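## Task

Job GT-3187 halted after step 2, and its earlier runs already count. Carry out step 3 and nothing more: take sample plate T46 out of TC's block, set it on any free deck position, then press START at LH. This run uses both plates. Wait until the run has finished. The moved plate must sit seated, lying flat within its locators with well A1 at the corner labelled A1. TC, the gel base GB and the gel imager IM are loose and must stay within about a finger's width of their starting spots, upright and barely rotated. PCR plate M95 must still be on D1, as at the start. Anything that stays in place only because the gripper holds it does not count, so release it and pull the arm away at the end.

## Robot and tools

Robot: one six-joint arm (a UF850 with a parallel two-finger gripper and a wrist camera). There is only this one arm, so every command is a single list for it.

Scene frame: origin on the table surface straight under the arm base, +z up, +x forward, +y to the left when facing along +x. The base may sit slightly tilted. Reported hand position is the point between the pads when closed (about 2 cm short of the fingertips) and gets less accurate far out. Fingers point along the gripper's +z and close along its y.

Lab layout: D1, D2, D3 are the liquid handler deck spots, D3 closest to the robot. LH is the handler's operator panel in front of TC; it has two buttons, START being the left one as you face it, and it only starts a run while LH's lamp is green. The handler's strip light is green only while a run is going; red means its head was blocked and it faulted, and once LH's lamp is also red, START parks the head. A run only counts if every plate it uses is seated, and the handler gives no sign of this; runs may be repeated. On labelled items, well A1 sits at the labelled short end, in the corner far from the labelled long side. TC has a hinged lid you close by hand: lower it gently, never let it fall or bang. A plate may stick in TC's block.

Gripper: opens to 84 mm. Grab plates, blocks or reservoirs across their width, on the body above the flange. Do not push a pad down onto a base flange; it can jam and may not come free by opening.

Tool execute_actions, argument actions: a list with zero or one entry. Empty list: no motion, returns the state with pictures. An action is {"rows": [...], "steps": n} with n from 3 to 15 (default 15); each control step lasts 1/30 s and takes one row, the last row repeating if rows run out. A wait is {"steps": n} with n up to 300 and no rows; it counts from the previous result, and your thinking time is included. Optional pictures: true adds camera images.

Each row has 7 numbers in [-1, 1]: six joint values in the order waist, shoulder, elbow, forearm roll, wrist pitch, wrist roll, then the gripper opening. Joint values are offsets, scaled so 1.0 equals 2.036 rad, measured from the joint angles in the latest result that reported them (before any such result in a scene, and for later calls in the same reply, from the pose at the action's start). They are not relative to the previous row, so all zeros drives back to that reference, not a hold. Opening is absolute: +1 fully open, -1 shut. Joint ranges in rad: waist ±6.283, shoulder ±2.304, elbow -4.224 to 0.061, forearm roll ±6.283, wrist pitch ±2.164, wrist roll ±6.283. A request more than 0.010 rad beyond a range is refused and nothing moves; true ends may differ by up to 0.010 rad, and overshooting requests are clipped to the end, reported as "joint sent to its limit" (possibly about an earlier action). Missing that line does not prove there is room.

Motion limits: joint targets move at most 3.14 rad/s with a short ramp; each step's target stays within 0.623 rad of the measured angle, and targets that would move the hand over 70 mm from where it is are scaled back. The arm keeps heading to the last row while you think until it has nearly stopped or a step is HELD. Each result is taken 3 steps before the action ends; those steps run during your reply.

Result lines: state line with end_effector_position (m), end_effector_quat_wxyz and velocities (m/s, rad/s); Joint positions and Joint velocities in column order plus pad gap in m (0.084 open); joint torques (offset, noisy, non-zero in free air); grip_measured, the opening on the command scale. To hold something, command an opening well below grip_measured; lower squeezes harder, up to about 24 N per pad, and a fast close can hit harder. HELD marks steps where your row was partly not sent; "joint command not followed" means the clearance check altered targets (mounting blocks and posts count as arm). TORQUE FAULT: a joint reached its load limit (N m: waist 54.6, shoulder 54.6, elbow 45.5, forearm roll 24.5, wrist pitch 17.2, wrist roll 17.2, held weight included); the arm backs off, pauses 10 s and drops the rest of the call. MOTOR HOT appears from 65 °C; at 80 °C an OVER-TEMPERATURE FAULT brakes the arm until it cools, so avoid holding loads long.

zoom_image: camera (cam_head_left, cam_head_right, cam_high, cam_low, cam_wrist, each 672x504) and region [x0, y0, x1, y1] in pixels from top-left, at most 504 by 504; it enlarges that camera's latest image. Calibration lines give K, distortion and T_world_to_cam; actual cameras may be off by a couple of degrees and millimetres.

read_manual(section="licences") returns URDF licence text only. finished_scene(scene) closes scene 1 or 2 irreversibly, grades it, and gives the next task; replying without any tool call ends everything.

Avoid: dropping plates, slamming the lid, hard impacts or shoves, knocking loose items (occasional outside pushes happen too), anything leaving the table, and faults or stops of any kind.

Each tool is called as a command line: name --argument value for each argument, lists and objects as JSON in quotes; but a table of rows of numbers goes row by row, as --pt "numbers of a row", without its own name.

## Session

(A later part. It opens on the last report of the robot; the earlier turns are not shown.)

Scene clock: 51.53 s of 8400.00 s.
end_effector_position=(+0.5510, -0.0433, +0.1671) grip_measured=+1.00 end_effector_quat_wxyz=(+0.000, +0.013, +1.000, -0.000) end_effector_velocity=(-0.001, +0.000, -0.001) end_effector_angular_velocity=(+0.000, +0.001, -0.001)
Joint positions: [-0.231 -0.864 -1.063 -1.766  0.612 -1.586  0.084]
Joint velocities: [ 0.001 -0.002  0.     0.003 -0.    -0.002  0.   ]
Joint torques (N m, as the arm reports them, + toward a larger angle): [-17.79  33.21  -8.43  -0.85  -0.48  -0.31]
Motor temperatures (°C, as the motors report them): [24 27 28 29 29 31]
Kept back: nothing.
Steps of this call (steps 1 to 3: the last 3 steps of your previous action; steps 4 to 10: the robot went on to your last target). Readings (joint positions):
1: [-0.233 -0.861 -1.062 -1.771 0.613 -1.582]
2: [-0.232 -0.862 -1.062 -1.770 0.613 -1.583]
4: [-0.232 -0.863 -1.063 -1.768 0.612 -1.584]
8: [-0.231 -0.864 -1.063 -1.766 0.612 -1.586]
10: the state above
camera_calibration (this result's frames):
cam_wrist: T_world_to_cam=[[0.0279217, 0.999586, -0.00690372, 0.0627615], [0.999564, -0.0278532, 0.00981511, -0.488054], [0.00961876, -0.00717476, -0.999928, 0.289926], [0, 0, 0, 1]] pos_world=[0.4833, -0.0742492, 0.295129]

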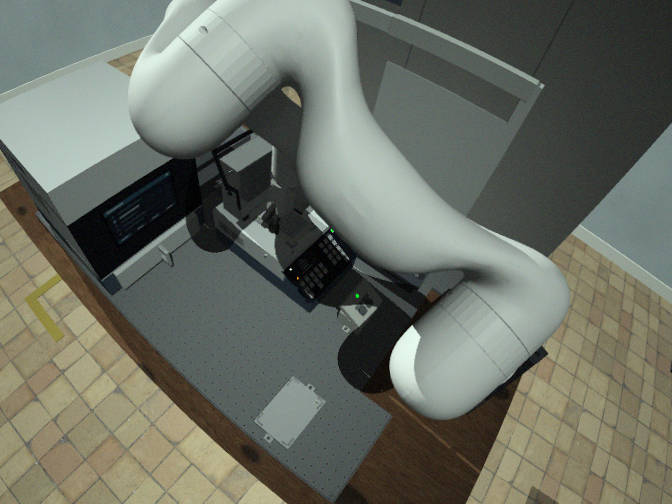

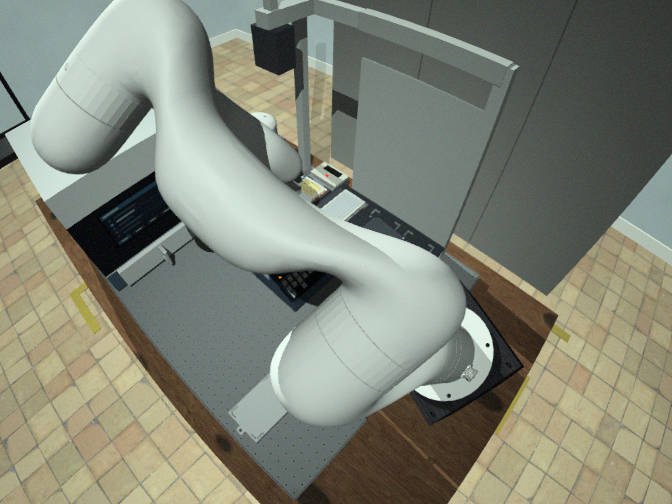

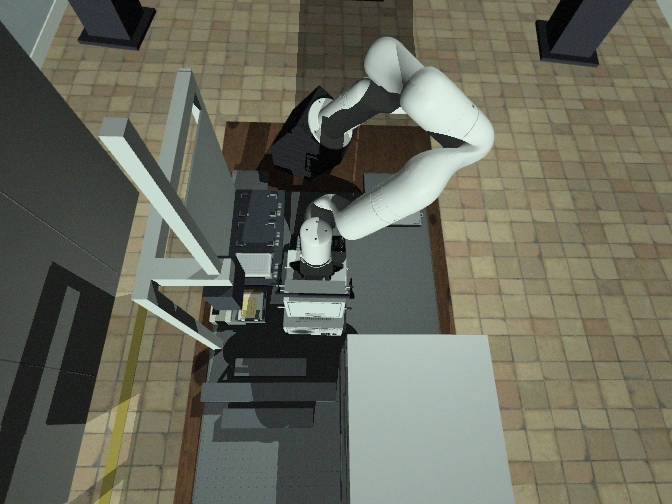

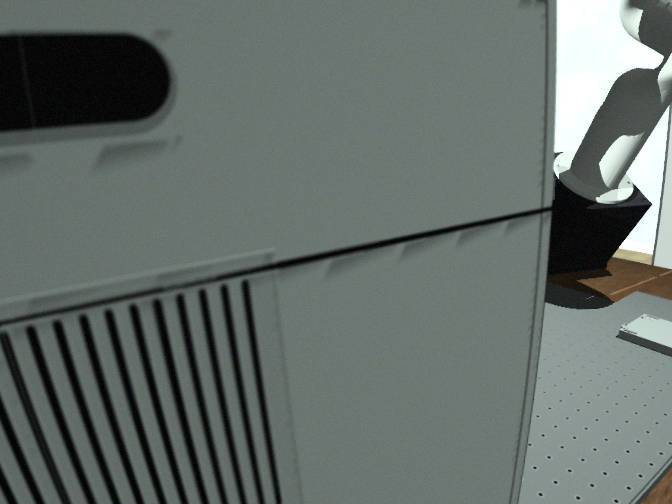

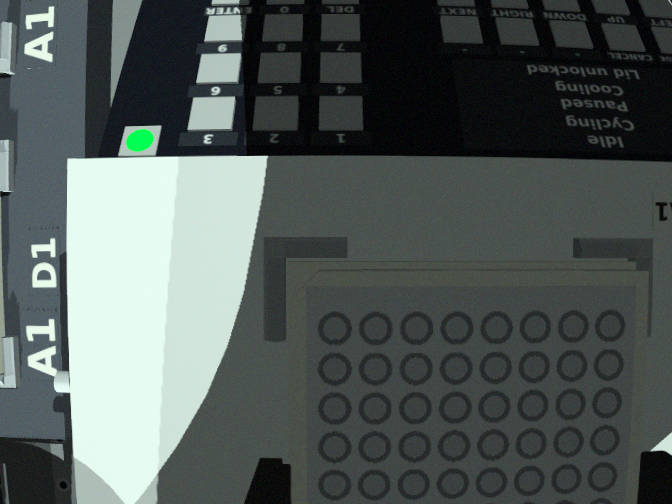

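execute_actions --actions '[{"rows":[[0.0005,-0.0008,-0.0003,0.001,-0.0002,-0.0007,1],[0.0009,-0.0016,-0.0007,0.0021,-0.0003,-0.0015,1],[0.0009,-0.0016,-0.0007,0.0021,-0.0003,-0.0015,1],[0.0009,-0.0016,-0.0007,0.0021,-0.0003,-0.0015,1],[0.0009,-0.0016,-0.0007,0.0021,-0.0003,-0.0015,0.95],[0.0009,-0.0016,-0.0007,0.0021,-0.0003,-0.0015,0.9],[0.0009,-0.0016,-0.0007,0.0021,-0.0003,-0.0015,0.85],[0.0009,-0.0016,-0.0007,0.0021,-0.0003,-0.0015,0.8],[0.0009,-0.0016,-0.0007,0.0021,-0.0003,-0.0015,0.7],[0.0009,-0.0016,-0.0007,0.0021,-0.0003,-0.0015,0.55],[0.0009,-0.0016,-0.0007,0.0021,-0.0003,-0.0015,0.4],[0.0009,-0.0016,-0.0007,0.0021,-0.0003,-0.0015,0.2],[0.0009,-0.0016,-0.0007,0.0021,-0.0003,-0.0015,0.0],[0.0009,-0.0016,-0.0007,0.0021,-0.0003,-0.0015,-0.2]],"steps":15}]'

Scene clock: 52.10 s of 8400.00 s.
end_effector_position=(+0.5510, -0.0433, +0.1658) grip_measured=+0.94 end_effector_quat_wxyz=(+0.001, +0.013, +1.000, -0.000) end_effector_velocity=(+0.001, -0.001, -0.001) end_effector_angular_velocity=(-0.001, -0.001, -0.002)
Joint positions: [-0.23  -0.867 -1.065 -1.762  0.612 -1.589  0.082]
Joint velocities: [-0.    -0.002 -0.002  0.003 -0.001 -0.001  0.   ]
Joint torques (N m, as the arm reports them, + toward a larger angle): [-14.64  28.06  -9.8   -0.77  -0.47  -0.29]
Motor temperatures (°C, as the motors report them): [24 27 29 29 29 31]
Steps of this call (steps 1 to 5: the robot went on to your last target; steps 6 to 17: the first 12 steps of this action). Readings (joint positions):
6: [-0.231 -0.865 -1.064 -1.766 0.612 -1.586]
7: [-0.231 -0.865 -1.064 -1.765 0.612 -1.586]
9: [-0.230 -0.865 -1.064 -1.764 0.612 -1.587]
13: [-0.230 -0.867 -1.064 -1.763 0.612 -1.588]
17: the state above

execute_actions --actions '[{"rows":[[-0.0003,0.0005,0.0002,-0.0007,0.0001,0.0005,-0.3],[-0.0006,0.001,0.0004,-0.0014,0.0003,0.001,-0.3],[-0.001,0.0018,0.0007,-0.0024,0.0004,0.0017,-0.3],[-0.0015,0.0027,0.0011,-0.0036,0.0006,0.0026,-0.3],[-0.0021,0.0037,0.0015,-0.005,0.0009,0.0036,-0.3],[-0.0028,0.005,0.002,-0.0067,0.0012,0.0049,-0.3],[-0.0036,0.0064,0.0026,-0.0086,0.0016,0.0062,-0.3],[-0.0045,0.008,0.0032,-0.0108,0.002,0.0078,-0.3],[-0.0054,0.0096,0.0038,-0.0129,0.0023,0.0094,-0.3],[-0.0063,0.0112,0.0045,-0.015,0.0027,0.0109,-0.3],[-0.0072,0.0128,0.0051,-0.0172,0.0031,0.0125,-0.3],[-0.0081,0.0144,0.0058,-0.0194,0.0035,0.014,-0.3],[-0.009,0.016,0.0064,-0.0215,0.0039,0.0156,-0.3]],"steps":15}]'

execute_actions --actions '[{"steps":10}]' --pictures true

Scene clock: 52.77 s of 8400.00 s.
end_effector_position=(+0.5511, -0.0432, +0.1735) grip_measured=+0.93 end_effector_quat_wxyz=(+0.001, +0.013, +1.000, -0.000) end_effector_velocity=(+0.001, +0.000, +0.045) end_effector_angular_velocity=(-0.001, -0.002, +0.002)
Joint positions: [-0.238 -0.852 -1.059 -1.782  0.615 -1.574  0.082]
Joint velocities: [-0.047  0.085  0.033 -0.112  0.02   0.079 -0.   ]
Joint torques (N m, as the arm reports them, + toward a larger angle): [-23.12  34.65  -7.75  -1.41   0.01  -0.07]
Motor temperatures (°C, as the motors report them): [24 27 29 29 29 31]
Steps of this call (steps 1 to 3: the last 3 steps of your previous action; steps 4 to 8: the robot went on to your last target; steps 9 to 20: the first 12 steps of this action). Readings (joint positions):
9: [-0.229 -0.867 -1.065 -1.762 0.612 -1.589]
10: [-0.229 -0.867 -1.065 -1.762 0.612 -1.589]
12: [-0.229 -0.867 -1.065 -1.763 0.612 -1.588]
16: [-0.231 -0.863 -1.063 -1.769 0.612 -1.583]
20: the state above

Scene clock: 53.10 s of 8400.00 s.
end_effector_position=(+0.5510, -0.0432, +0.1824) grip_measured=+0.94 end_effector_quat_wxyz=(+0.001, +0.013, +1.000, -0.000) end_effector_velocity=(-0.001, -0.000, +0.005) end_effector_angular_velocity=(+0.001, +0.001, -0.002)
Joint positions: [-0.247 -0.835 -1.052 -1.805  0.619 -1.558  0.082]
Joint velocities: [-0.007  0.01   0.005 -0.014  0.003  0.01   0.   ]
Joint torques (N m, as the arm reports them, + toward a larger angle): [-19.36  29.37  -9.    -1.84  -0.24  -0.07]
Motor temperatures (°C, as the motors report them): [24 27 29 29 29 31]
Kept back: nothing.
Steps of this call (steps 1 to 3: the last 3 steps of your previous action; steps 4 to 10: the robot went on to your last target). Readings (joint positions):
1: [-0.239 -0.849 -1.058 -1.786 0.616 -1.572]
2: [-0.241 -0.846 -1.056 -1.790 0.617 -1.569]
4: [-0.244 -0.841 -1.054 -1.797 0.618 -1.564]
8: [-0.247 -0.836 -1.052 -1.803 0.619 -1.559]
10: the state above
camera_calibration (this result's frames):
cam_wrist: T_world_to_cam=[[0.0279189, 0.999589, -0.00652242, 0.0627659], [0.999561, -0.0278521, 0.0101274, -0.488319], [0.00994161, -0.0068023, -0.999927, 0.305037], [0, 0, 0, 1]] pos_world=[0.48332, -0.0742658, 0.310369]

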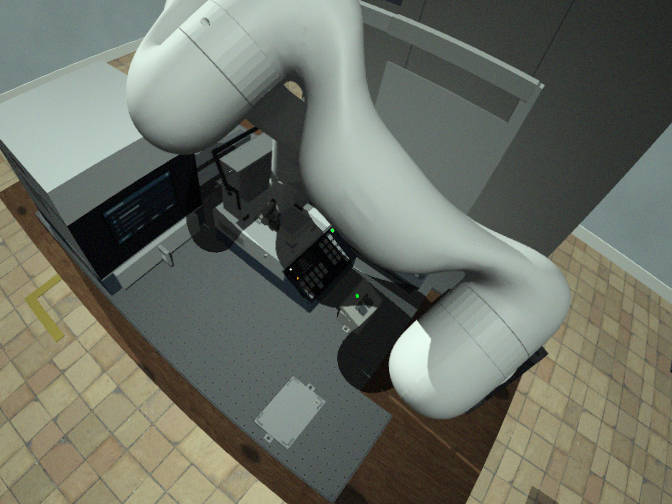

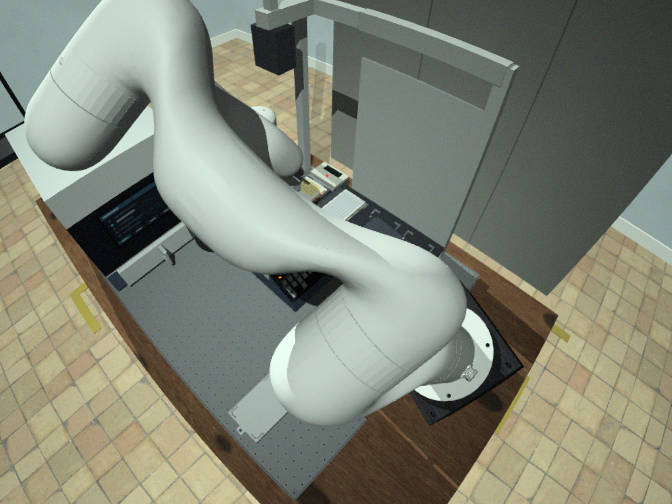

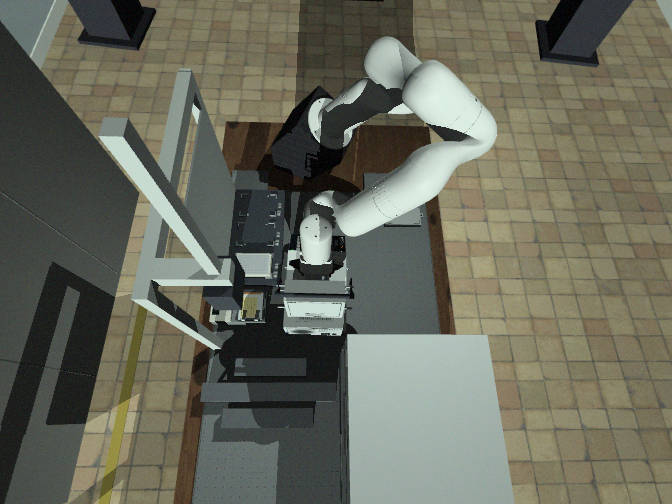

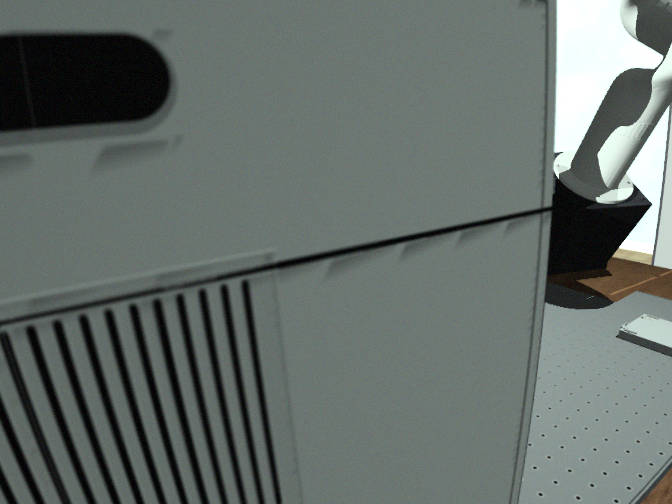

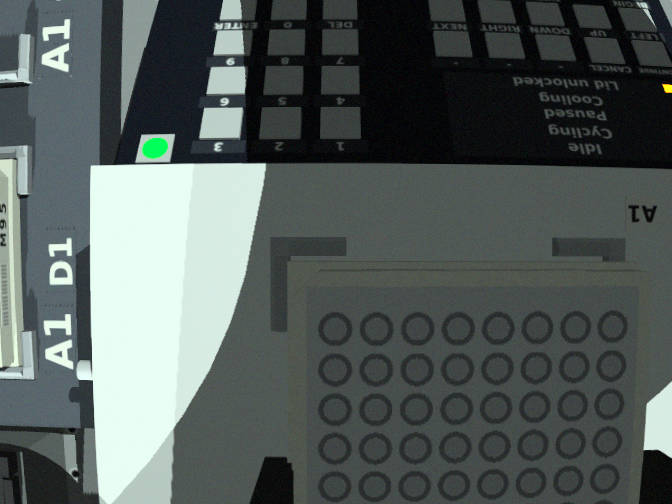

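execute_actions --actions '[{"rows":[[-0.003,0.003,0.003,-0.003,0.0005,0.002,-0.3],[-0.008,0.007,0.007,-0.007,0.001,0.005,-0.3],[-0.015,0.011,0.012,-0.011,0.0017,0.01,-0.3],[-0.023,0.015,0.018,-0.015,0.0023,0.017,-0.3],[-0.032,0.019,0.025,-0.019,0.003,0.027,-0.3],[-0.042,0.022,0.032,-0.023,0.0036,0.039,-0.3],[-0.052,0.025,0.039,-0.027,0.0042,0.052,-0.3],[-0.062,0.0275,0.046,-0.03,0.0047,0.066,-0.3],[-0.072,0.0295,0.053,-0.033,0.0052,0.08,-0.3],[-0.082,0.031,0.06,-0.035,0.0056,0.095,-0.3],[-0.092,0.0325,0.067,-0.037,0.006,0.111,-0.3],[-0.101,0.0334,0.074,-0.039,0.0062,0.1267,-0.3]],"steps":15}]'

Scene clock: 55.10 s of 8400.00 s.
end_effector_position=(+0.5143, -0.0737, +0.2182) grip_measured=+0.94 end_effector_quat_wxyz=(+0.002, +0.100, +0.995, -0.002) end_effector_velocity=(-0.212, -0.154, +0.136) end_effector_angular_velocity=(+0.003, -0.003, -1.120)
Joint positions: [-0.352 -0.789 -0.975 -1.855  0.627 -1.448  0.082]
Joint velocities: [-0.526  0.14   0.373 -0.174  0.027  0.694  0.   ]
Joint torques (N m, as the arm reports them, + toward a larger angle): [-15.07  26.44  -8.95   0.12  -0.03  -0.4 ]
Motor temperatures (°C, as the motors report them): [24 27 29 29 29 31]
Steps of this call (steps 1 to 30: the robot went on to your last target; steps 31 to 48: nothing new was sent; steps 49 to 60: the first 12 steps of this action). Readings (joint positions):
49: [-0.248 -0.834 -1.052 -1.806 0.620 -1.557]
50: [-0.248 -0.834 -1.051 -1.806 0.620 -1.557]
52: [-0.253 -0.830 -1.046 -1.810 0.621 -1.553]
56: [-0.289 -0.810 -1.020 -1.830 0.624 -1.522]
60: the state above

execute_actions --actions '[]'

Scene clock: 55.67 s of 8400.00 s.
end_effector_position=(+0.4702, -0.0996, +0.2403) grip_measured=+0.94 end_effector_quat_wxyz=(+0.001, +0.216, +0.976, +0.000) end_effector_velocity=(-0.002, -0.001, +0.001) end_effector_angular_velocity=(-0.001, +0.001, -0.011)
Joint positions: [-0.452 -0.768 -0.902 -1.884  0.632 -1.301  0.082]
Joint velocities: [-0.005  0.001  0.004 -0.002 -0.001  0.007 -0.   ]
Joint torques (N m, as the arm reports them, + toward a larger angle): [-19.31  29.18  -8.01  -0.89  -0.47   0.08]
Motor temperatures (°C, as the motors report them): [24 27 29 29 29 31]
Kept back: nothing.
Steps of this call (steps 1 to 3: the last 3 steps of your previous action; steps 4 to 17: the robot went on to your last target). Readings (joint positions):
1: [-0.369 -0.784 -0.962 -1.861 0.628 -1.423]
2: [-0.387 -0.780 -0.949 -1.866 0.629 -1.399]
4: [-0.417 -0.775 -0.928 -1.874 0.630 -1.356]
8: [-0.443 -0.769 -0.908 -1.881 0.632 -1.316]
17: the state above
camera_calibration (this result's frames):
cam_wrist: T_world_to_cam=[[0.422494, 0.906348, -0.00569697, -0.0732467], [0.906341, -0.422427, 0.0100495, -0.405182], [0.00670175, -0.00940923, -0.999933, 0.364635], [0, 0, 0, 1]] pos_world=[0.395736, -0.101342, 0.368265]

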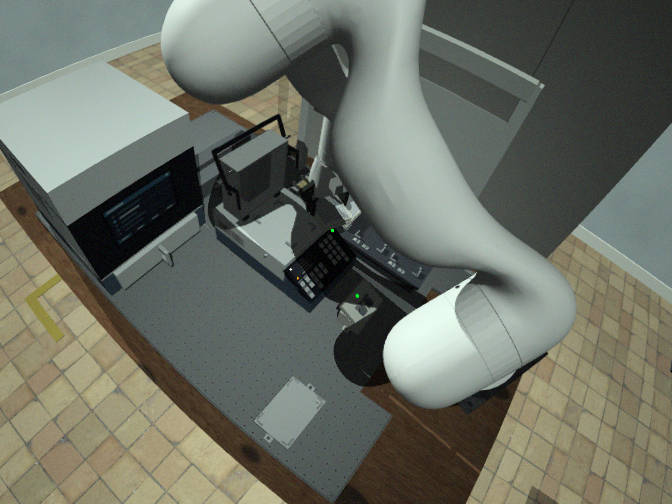

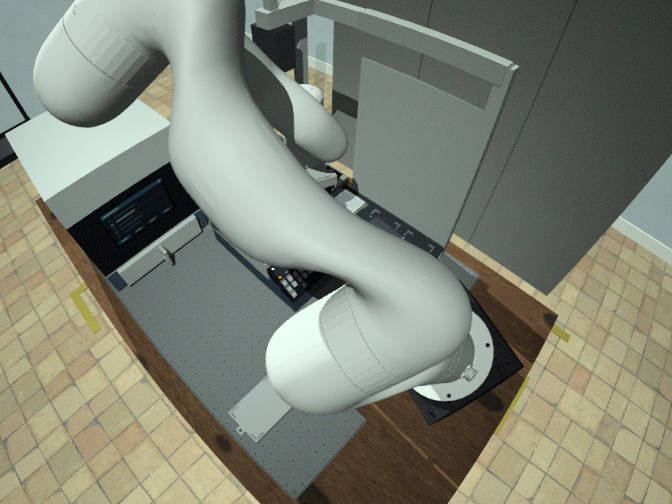

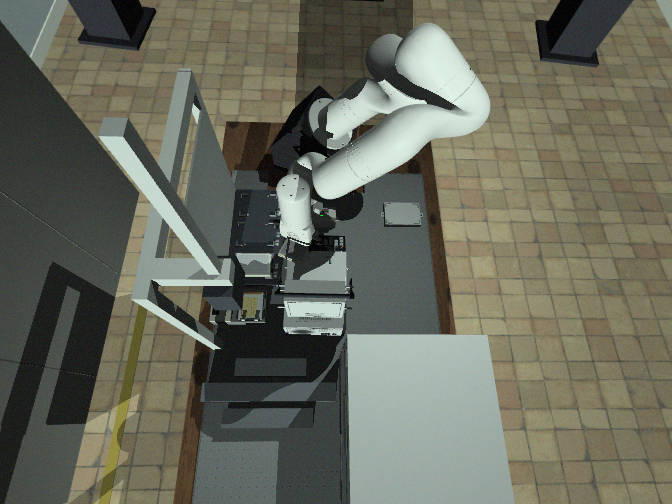

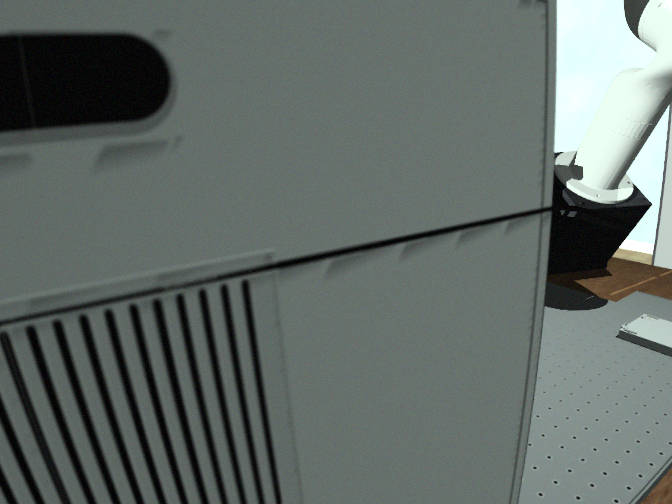

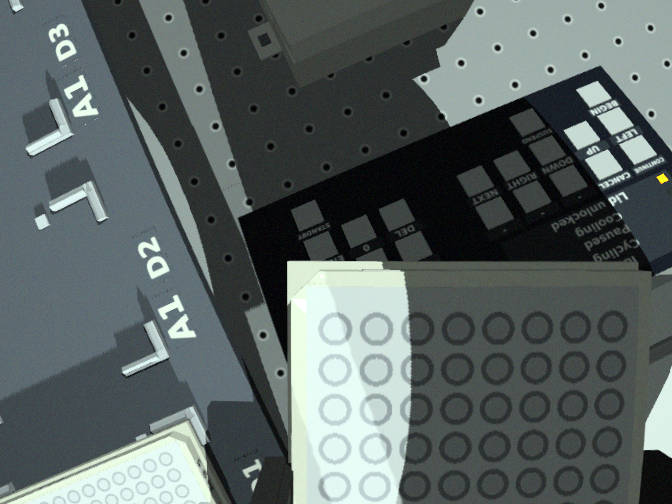

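execute_actions --actions '[{"rows": [[-0.003,-0.006,-0.003,0.001,-0.001,0.008,-0.3],[-0.009,-0.017,-0.008,0.003,-0.002,0.024,-0.3],[-0.018,-0.034,-0.017,0.007,-0.005,0.048,-0.3],[-0.028,-0.054,-0.026,0.011,-0.007,0.076,-0.3],[-0.038,-0.073,-0.035,0.015,-0.010,0.103,-0.3],[-0.049,-0.092,-0.045,0.019,-0.012,0.131,-0.3],[-0.059,-0.112,-0.054,0.022,-0.015,0.158,-0.3],[-0.069,-0.131,-0.064,0.026,-0.017,0.186,-0.3],[-0.079,-0.151,-0.073,0.030,-0.020,0.213,-0.3],[-0.090,-0.170,-0.083,0.034,-0.023,0.241,-0.3],[-0.100,-0.190,-0.092,0.038,-0.025,0.268,-0.3],[-0.110,-0.209,-0.102,0.042,-0.028,0.296,-0.3],[-0.119,-0.226,-0.110,0.045,-0.030,0.320,-0.3],[-0.125,-0.238,-0.116,0.048,-0.032,0.337,-0.3],[-0.1281,-0.2433,-0.1183,0.0487,-0.0324,0.3440,-0.3]], "steps": 15}]'

execute_actions --actions '[{"steps": 25}]' --pictures true

Scene clock: 56.40 s of 8400.00 s.
end_effector_position=(+0.4425, -0.1683, +0.2105) grip_measured=+0.94 end_effector_quat_wxyz=(+0.002, +0.399, +0.917, -0.002) end_effector_velocity=(-0.134, -0.261, -0.125) end_effector_angular_velocity=(-0.009, -0.008, -1.524)
Joint positions: [-0.541 -0.936 -0.983 -1.85   0.61  -1.063  0.082]
Joint velocities: [-0.35  -0.665 -0.324  0.133 -0.089  0.939  0.   ]
Joint torques (N m, as the arm reports them, + toward a larger angle): [-20.8   28.91  -9.52  -0.96  -0.15  -0.18]
Motor temperatures (°C, as the motors report them): [24 27 29 29 29 31]
Steps of this call (steps 1 to 10: the robot went on to your last target; steps 11 to 22: the first 12 steps of this action). Readings (joint positions):
11: [-0.453 -0.767 -0.901 -1.884 0.632 -1.300]
12: [-0.453 -0.768 -0.902 -1.884 0.632 -1.299]
14: [-0.458 -0.778 -0.907 -1.882 0.631 -1.285]
18: [-0.493 -0.845 -0.940 -1.868 0.622 -1.190]
22: the state above

Scene clock: 57.23 s of 8400.00 s.
end_effector_position=(+0.3554, -0.2796, +0.1411) grip_measured=+0.94 end_effector_quat_wxyz=(+0.001, +0.706, +0.708, +0.000) end_effector_velocity=(-0.004, -0.003, -0.003) end_effector_angular_velocity=(+0.000, +0.001, -0.024)
Joint positions: [-0.712 -1.261 -1.142 -1.785  0.566 -0.602  0.082]
Joint velocities: [-0.007 -0.012 -0.005  0.002 -0.002  0.014 -0.   ]
Joint torques (N m, as the arm reports them, + toward a larger angle): [-16.85  33.85  -9.54  -0.73  -0.08  -0.1 ]
Motor temperatures (°C, as the motors report them): [24 27 29 29 29 31]
Kept back: nothing.
Steps of this call (steps 1 to 3: the last 3 steps of your previous action; steps 4 to 25: the robot went on to your last target). Readings (joint positions):
1: [-0.552 -0.958 -0.994 -1.846 0.607 -1.032]
2: [-0.564 -0.980 -1.005 -1.841 0.604 -1.001]
4: [-0.587 -1.024 -1.026 -1.832 0.598 -0.938]
8: [-0.633 -1.112 -1.069 -1.815 0.586 -0.815]
25: the state above
camera_calibration (this result's frames):
cam_wrist: T_world_to_cam=[[0.999988, 0.00146316, -0.00475885, -0.320565], [0.00150953, -0.999951, 0.00975443, -0.215988], [-0.00474435, -0.00976149, -0.999941, 0.268501], [0, 0, 0, 1]] pos_world=[0.322161, -0.212887, 0.269067]

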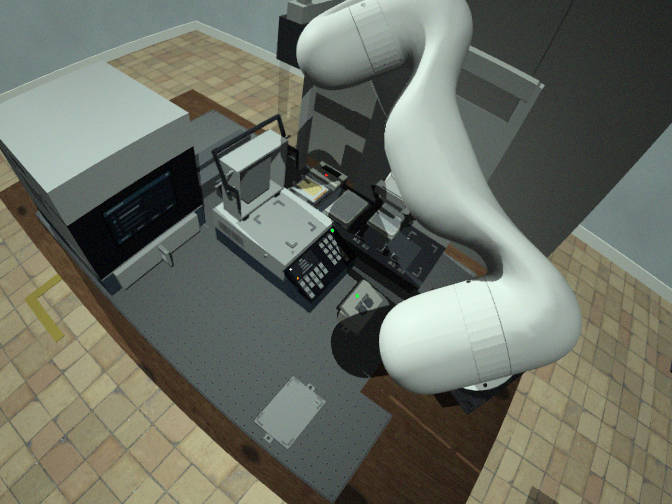

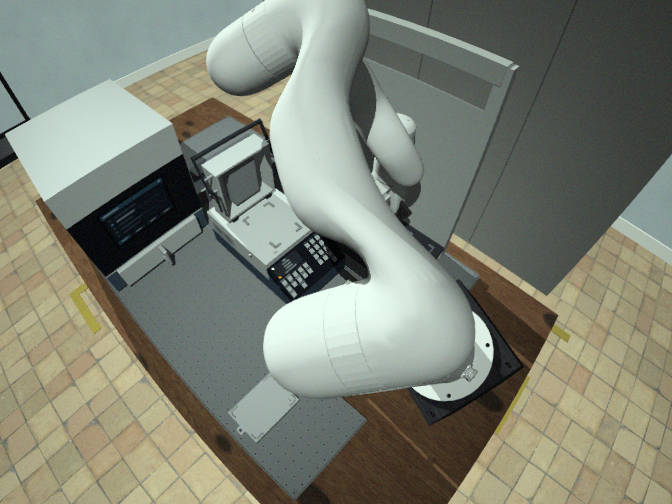

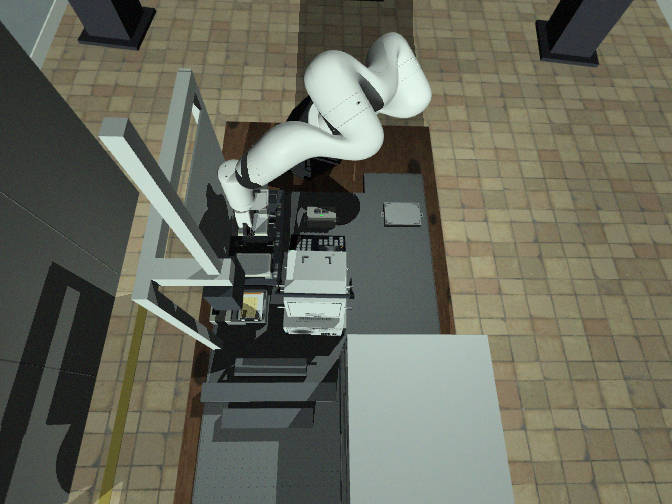

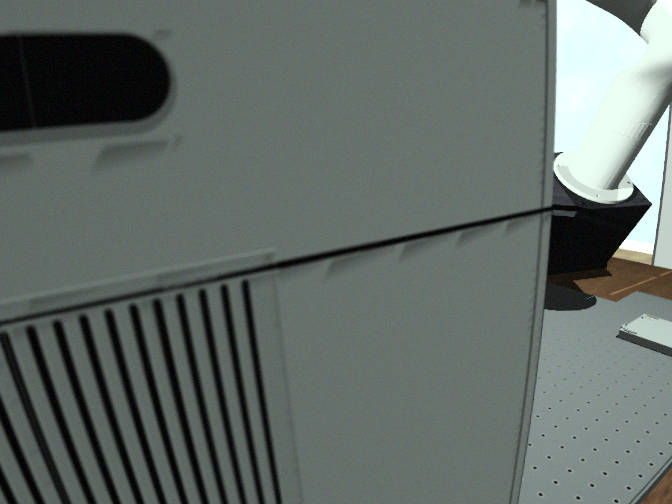

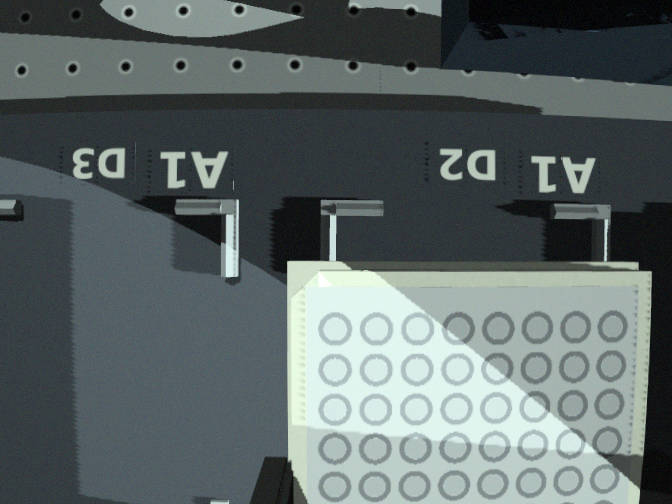

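zoom_image --camera "cam_wrist" --region '[280, 170, 672, 300]'

Region (280, 170, 672, 300) of cam_wrist's 672x504 image, scaled by 1.286, with more detail than that image has; it fills the top 167 rows of this view, and the rest is white.

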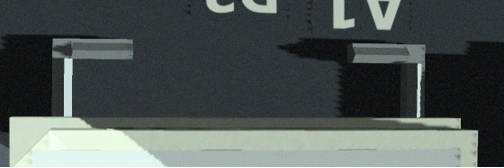

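zoom_image --camera "cam_wrist" --region '[300, 185, 400, 275]'

zoom_image --camera "cam_wrist" --region '[540, 185, 660, 285]'

Region (300, 185, 400, 275) of cam_wrist's 672x504 image, scaled by 5.040, with more detail than that image has; it fills the top 454 rows of this view, and the rest is white.

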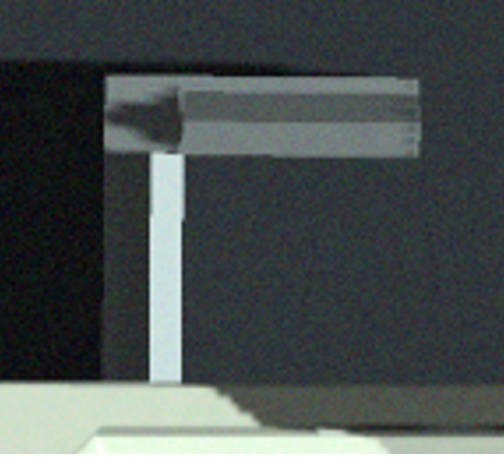

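Region (540, 185, 660, 285) of cam_wrist's 672x504 image, scaled by 4.200, with more detail than that image has.

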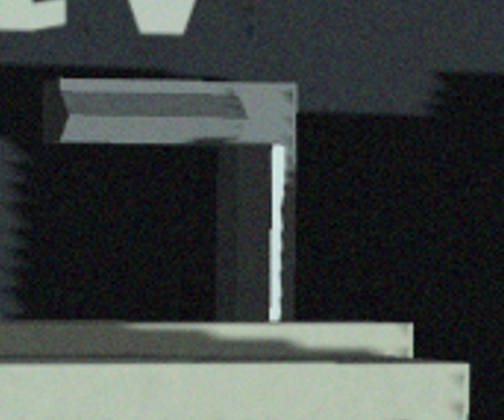

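execute_actions --actions '[{"rows": [[0.004,-0.002,-0.001,0.005,0.000,-0.002,-0.3],[0.009,-0.006,-0.003,0.014,0.001,-0.005,-0.3],[0.016,-0.011,-0.005,0.024,0.001,-0.009,-0.3],[0.023,-0.015,-0.008,0.035,0.002,-0.012,-0.3],[0.029,-0.019,-0.010,0.045,0.002,-0.016,-0.3],[0.033,-0.022,-0.011,0.051,0.003,-0.018,-0.3],[0.0355,-0.0236,-0.0117,0.0542,0.0029,-0.0192,-0.3]], "steps": 15}]'

execute_actions --actions '[{"steps": 10}]' --pictures true

zoom_image --camera "cam_wrist" --region '[260, 200, 400, 300]'

zoom_image --camera "cam_wrist" --region '[532, 200, 672, 300]'

Scene clock: 59.30 s of 8400.00 s.
end_effector_position=(+0.3658, -0.2686, +0.1105) grip_measured=+0.93 end_effector_quat_wxyz=(+0.000, +0.708, +0.706, +0.001) end_effector_velocity=(+0.017, +0.017, -0.049) end_effector_angular_velocity=(-0.004, -0.002, -0.007)
Joint positions: [-0.65  -1.303 -1.162 -1.691  0.572 -0.635  0.082]
Joint velocities: [ 0.101 -0.066 -0.036  0.157  0.008 -0.058  0.   ]
Joint torques (N m, as the arm reports them, + toward a larger angle): [-23.42  37.91  -7.98  -0.65  -0.26  -0.2 ]
Motor temperatures (°C, as the motors report them): [24 27 29 29 29 31]
Steps of this call (steps 1 to 30: the robot went on to your last target; steps 31 to 50: nothing new was sent; steps 51 to 62: the first 12 steps of this action). Readings (joint positions):
51: [-0.713 -1.263 -1.143 -1.785 0.566 -0.601]
52: [-0.712 -1.263 -1.143 -1.784 0.566 -0.601]
54: [-0.706 -1.266 -1.145 -1.775 0.567 -0.605]
58: [-0.675 -1.286 -1.155 -1.729 0.569 -0.622]
62: the state above

Scene clock: 59.63 s of 8400.00 s.
end_effector_position=(+0.3676, -0.2671, +0.1057) grip_measured=+0.94 end_effector_quat_wxyz=(+0.001, +0.709, +0.706, +0.000) end_effector_velocity=(+0.000, +0.001, -0.002) end_effector_angular_velocity=(+0.000, +0.000, +0.000)
Joint positions: [-0.64  -1.309 -1.166 -1.675  0.572 -0.641  0.082]
Joint velocities: [ 0.004 -0.003 -0.002  0.006  0.    -0.003 -0.   ]
Joint torques (N m, as the arm reports them, + toward a larger angle): [-18.37  35.69  -7.9   -2.43  -0.14  -0.11]
Motor temperatures (°C, as the motors report them): [24 27 29 29 29 31]
Kept back: nothing.
Steps of this call (steps 1 to 3: the last 3 steps of your previous action; steps 4 to 10: the robot went on to your last target). Readings (joint positions):
1: [-0.647 -1.304 -1.163 -1.686 0.572 -0.637]
2: [-0.645 -1.306 -1.164 -1.683 0.572 -0.638]
4: [-0.643 -1.307 -1.165 -1.679 0.572 -0.640]
8: [-0.641 -1.309 -1.166 -1.676 0.572 -0.641]
10: the state above
camera_calibration (this result's frames):
cam_wrist: T_world_to_cam=[[0.999972, -0.00565155, -0.00485682, -0.334812], [-0.00560674, -0.999942, 0.00919106, -0.200506], [-0.00490848, -0.00916357, -0.999946, 0.233535], [0, 0, 0, 1]] pos_world=[0.334825, -0.200247, 0.23374]

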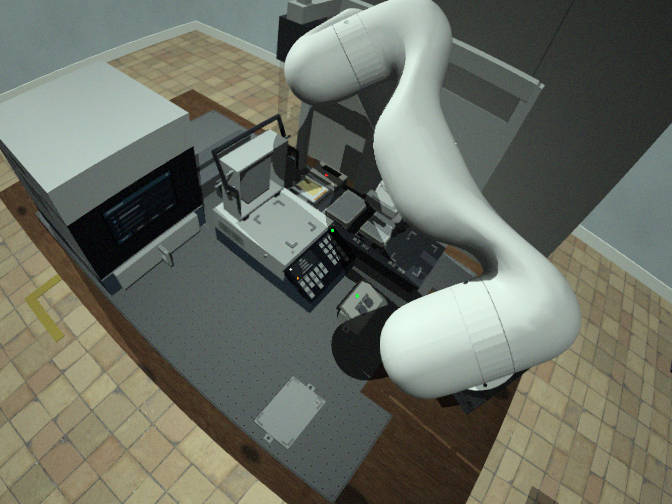

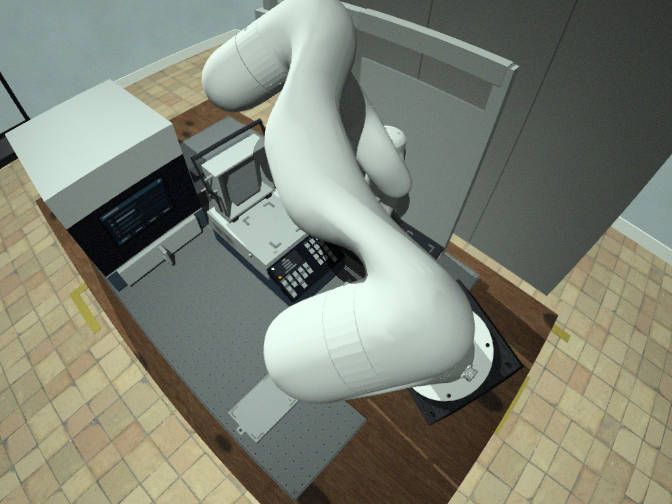

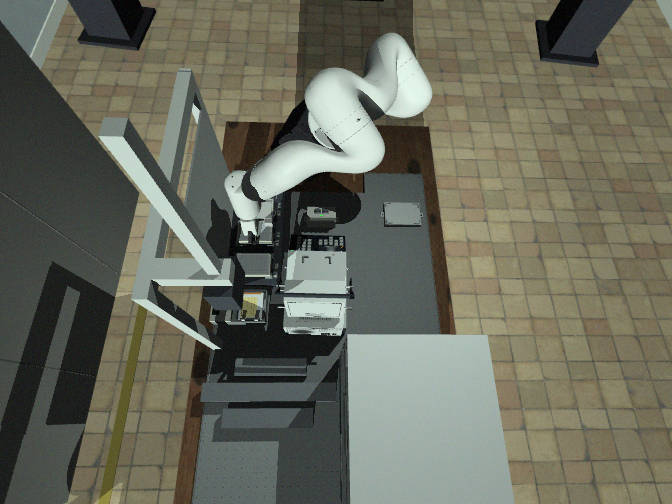

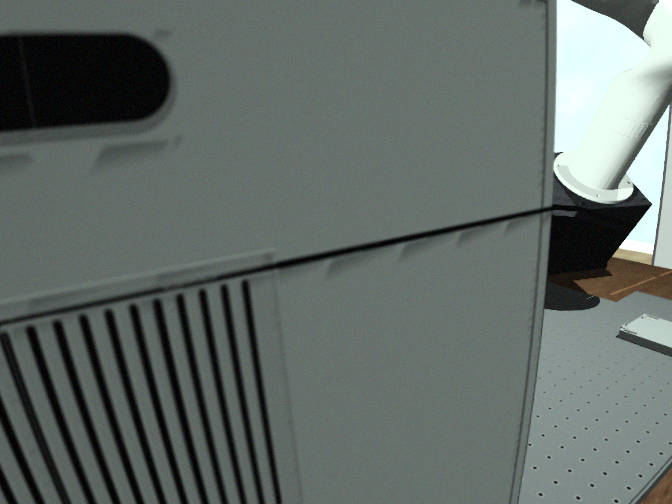

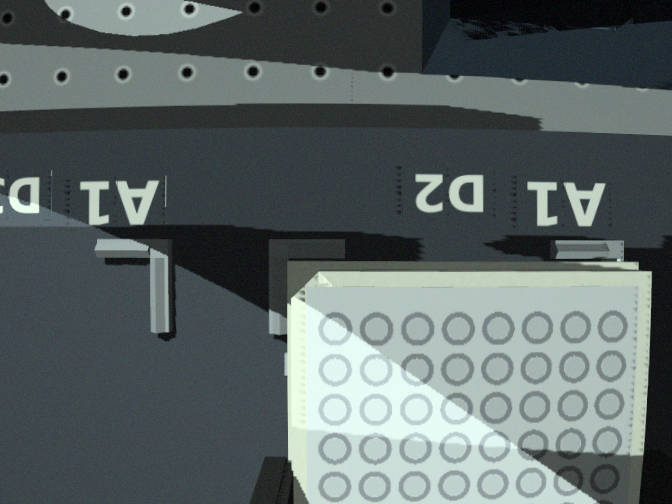

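Region (260, 200, 400, 300) of cam_wrist's 672x504 image, scaled by 3.600, with more detail than that image has; it fills the top 360 rows of this view, and the rest is white.

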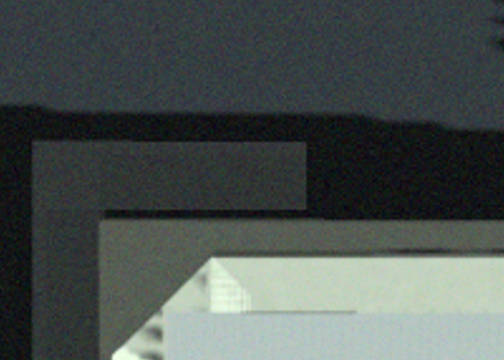

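Region (532, 200, 672, 300) of cam_wrist's 672x504 image, scaled by 3.600, with more detail than that image has; it fills the top 360 rows of this view, and the rest is white.

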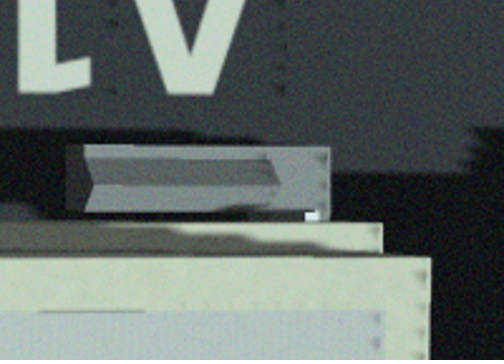

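execute_actions --actions '[{"rows": [[0.001,-0.002,-0.001,0.002,0.0001,-0.0015,-0.3],[0.002,-0.004,-0.002,0.0045,0.0002,-0.003,-0.3],[0.003,-0.006,-0.0033,0.007,0.0003,-0.0045,-0.3],[0.0042,-0.0076,-0.0044,0.009,0.0004,-0.006,-0.3],[0.0052,-0.0096,-0.0056,0.0114,0.0005,-0.0075,-0.3],[0.0062,-0.0115,-0.0067,0.0136,0.0005,-0.009,-0.3],[0.0073,-0.0134,-0.0078,0.016,0.0006,-0.0104,-0.3],[0.0083,-0.0153,-0.0089,0.018,0.0007,-0.012,-0.3],[0.0094,-0.0172,-0.01,0.0204,0.0008,-0.0134,-0.3],[0.0104,-0.0191,-0.0111,0.0227,0.0009,-0.0149,-0.3]], "steps": 15}]'

execute_actions --actions '[{"steps": 10}]' --pictures true

zoom_image --camera "cam_wrist" --region '[250, 200, 390, 340]'

zoom_image --camera "cam_wrist" --region '[532, 200, 672, 340]'

Scene clock: 61.13 s of 8400.00 s.
end_effector_position=(+0.3671, -0.2673, +0.0921) grip_measured=+0.93 end_effector_quat_wxyz=(+0.000, +0.709, +0.706, +0.000) end_effector_velocity=(-0.003, +0.000, -0.047) end_effector_angular_velocity=(+0.002, +0.002, -0.001)
Joint positions: [-0.625 -1.337 -1.182 -1.643  0.574 -0.662  0.082]
Joint velocities: [ 0.052 -0.096 -0.054  0.111  0.005 -0.072 -0.   ]
Joint torques (N m, as the arm reports them, + toward a larger angle): [-19.04  35.7   -8.15  -2.76  -0.01  -0.23]
Motor temperatures (°C, as the motors report them): [24 27 29 29 29 31]
Steps of this call (steps 1 to 30: the robot went on to your last target; steps 31 to 33: nothing new was sent; steps 34 to 45: the first 12 steps of this action). Readings (joint positions):
34: [-0.640 -1.309 -1.166 -1.674 0.572 -0.641]
35: [-0.640 -1.310 -1.166 -1.674 0.572 -0.642]
37: [-0.639 -1.312 -1.168 -1.671 0.572 -0.643]
41: [-0.633 -1.323 -1.174 -1.659 0.573 -0.652]
45: the state above

Scene clock: 61.47 s of 8400.00 s.
end_effector_position=(+0.3674, -0.2678, +0.0873) grip_measured=+0.94 end_effector_quat_wxyz=(+0.001, +0.708, +0.706, +0.000) end_effector_velocity=(-0.001, +0.000, -0.004) end_effector_angular_velocity=(+0.000, +0.002, +0.000)
Joint positions: [-0.62  -1.347 -1.189 -1.63   0.574 -0.671  0.082]
Joint velocities: [ 0.006 -0.008 -0.004  0.007 -0.001 -0.004 -0.001]
Joint torques (N m, as the arm reports them, + toward a larger angle): [-16.67  26.55  -5.49  -0.42   0.19  -0.11]
Motor temperatures (°C, as the motors report them): [24 27 29 29 29 31]
Kept back: nothing.
Steps of this call (steps 1 to 3: the last 3 steps of your previous action; steps 4 to 10: the robot went on to your last target). Readings (joint positions):
1: [-0.624 -1.340 -1.183 -1.639 0.574 -0.665]
2: [-0.623 -1.342 -1.185 -1.637 0.574 -0.666]
4: [-0.622 -1.344 -1.187 -1.633 0.574 -0.669]
8: [-0.620 -1.346 -1.188 -1.630 0.574 -0.671]
10: the state above
camera_calibration (this result's frames):
cam_wrist: T_world_to_cam=[[0.999978, -0.00504459, -0.00427791, -0.334634], [-0.00500174, -0.999938, 0.00996861, -0.201311], [-0.00432793, -0.00994699, -0.999941, 0.214633], [0, 0, 0, 1]] pos_world=[0.334549, -0.200852, 0.215196]

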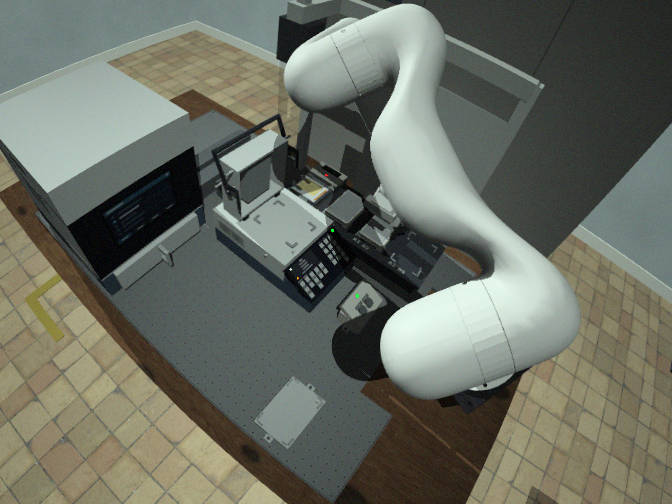

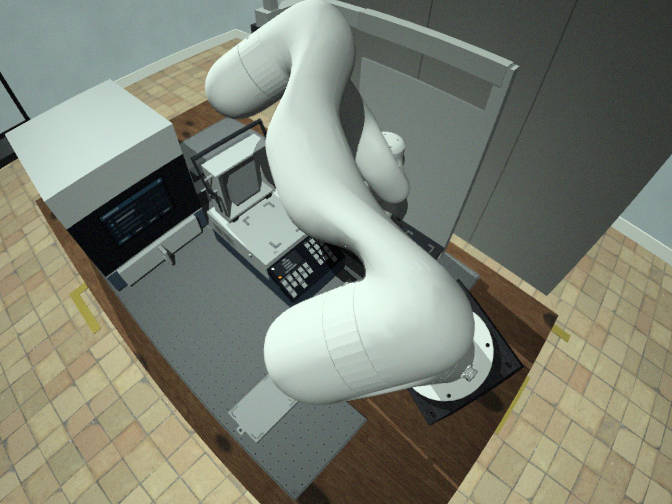

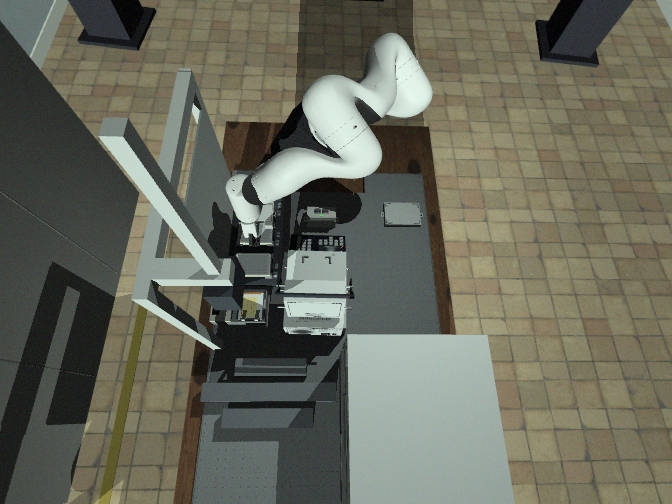

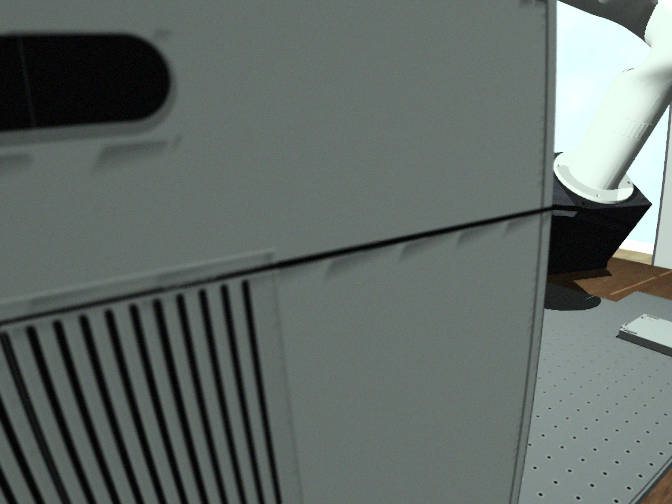

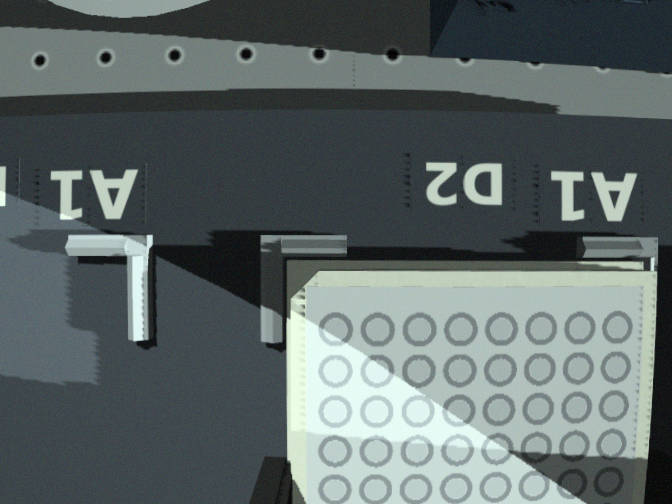

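Region (250, 200, 390, 340) of cam_wrist's 672x504 image, scaled by 3.600, with more detail than that image has.

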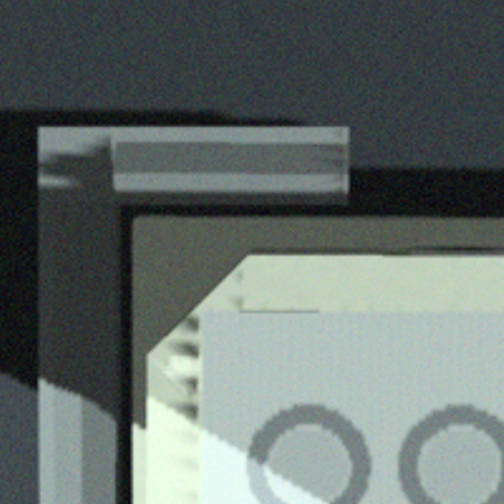

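Region (532, 200, 672, 340) of cam_wrist's 672x504 image, scaled by 3.600, with more detail than that image has.

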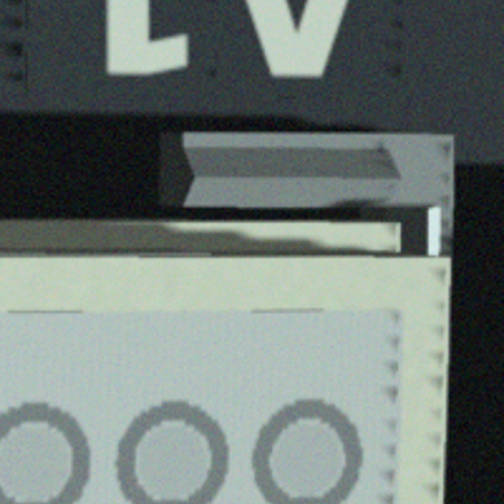

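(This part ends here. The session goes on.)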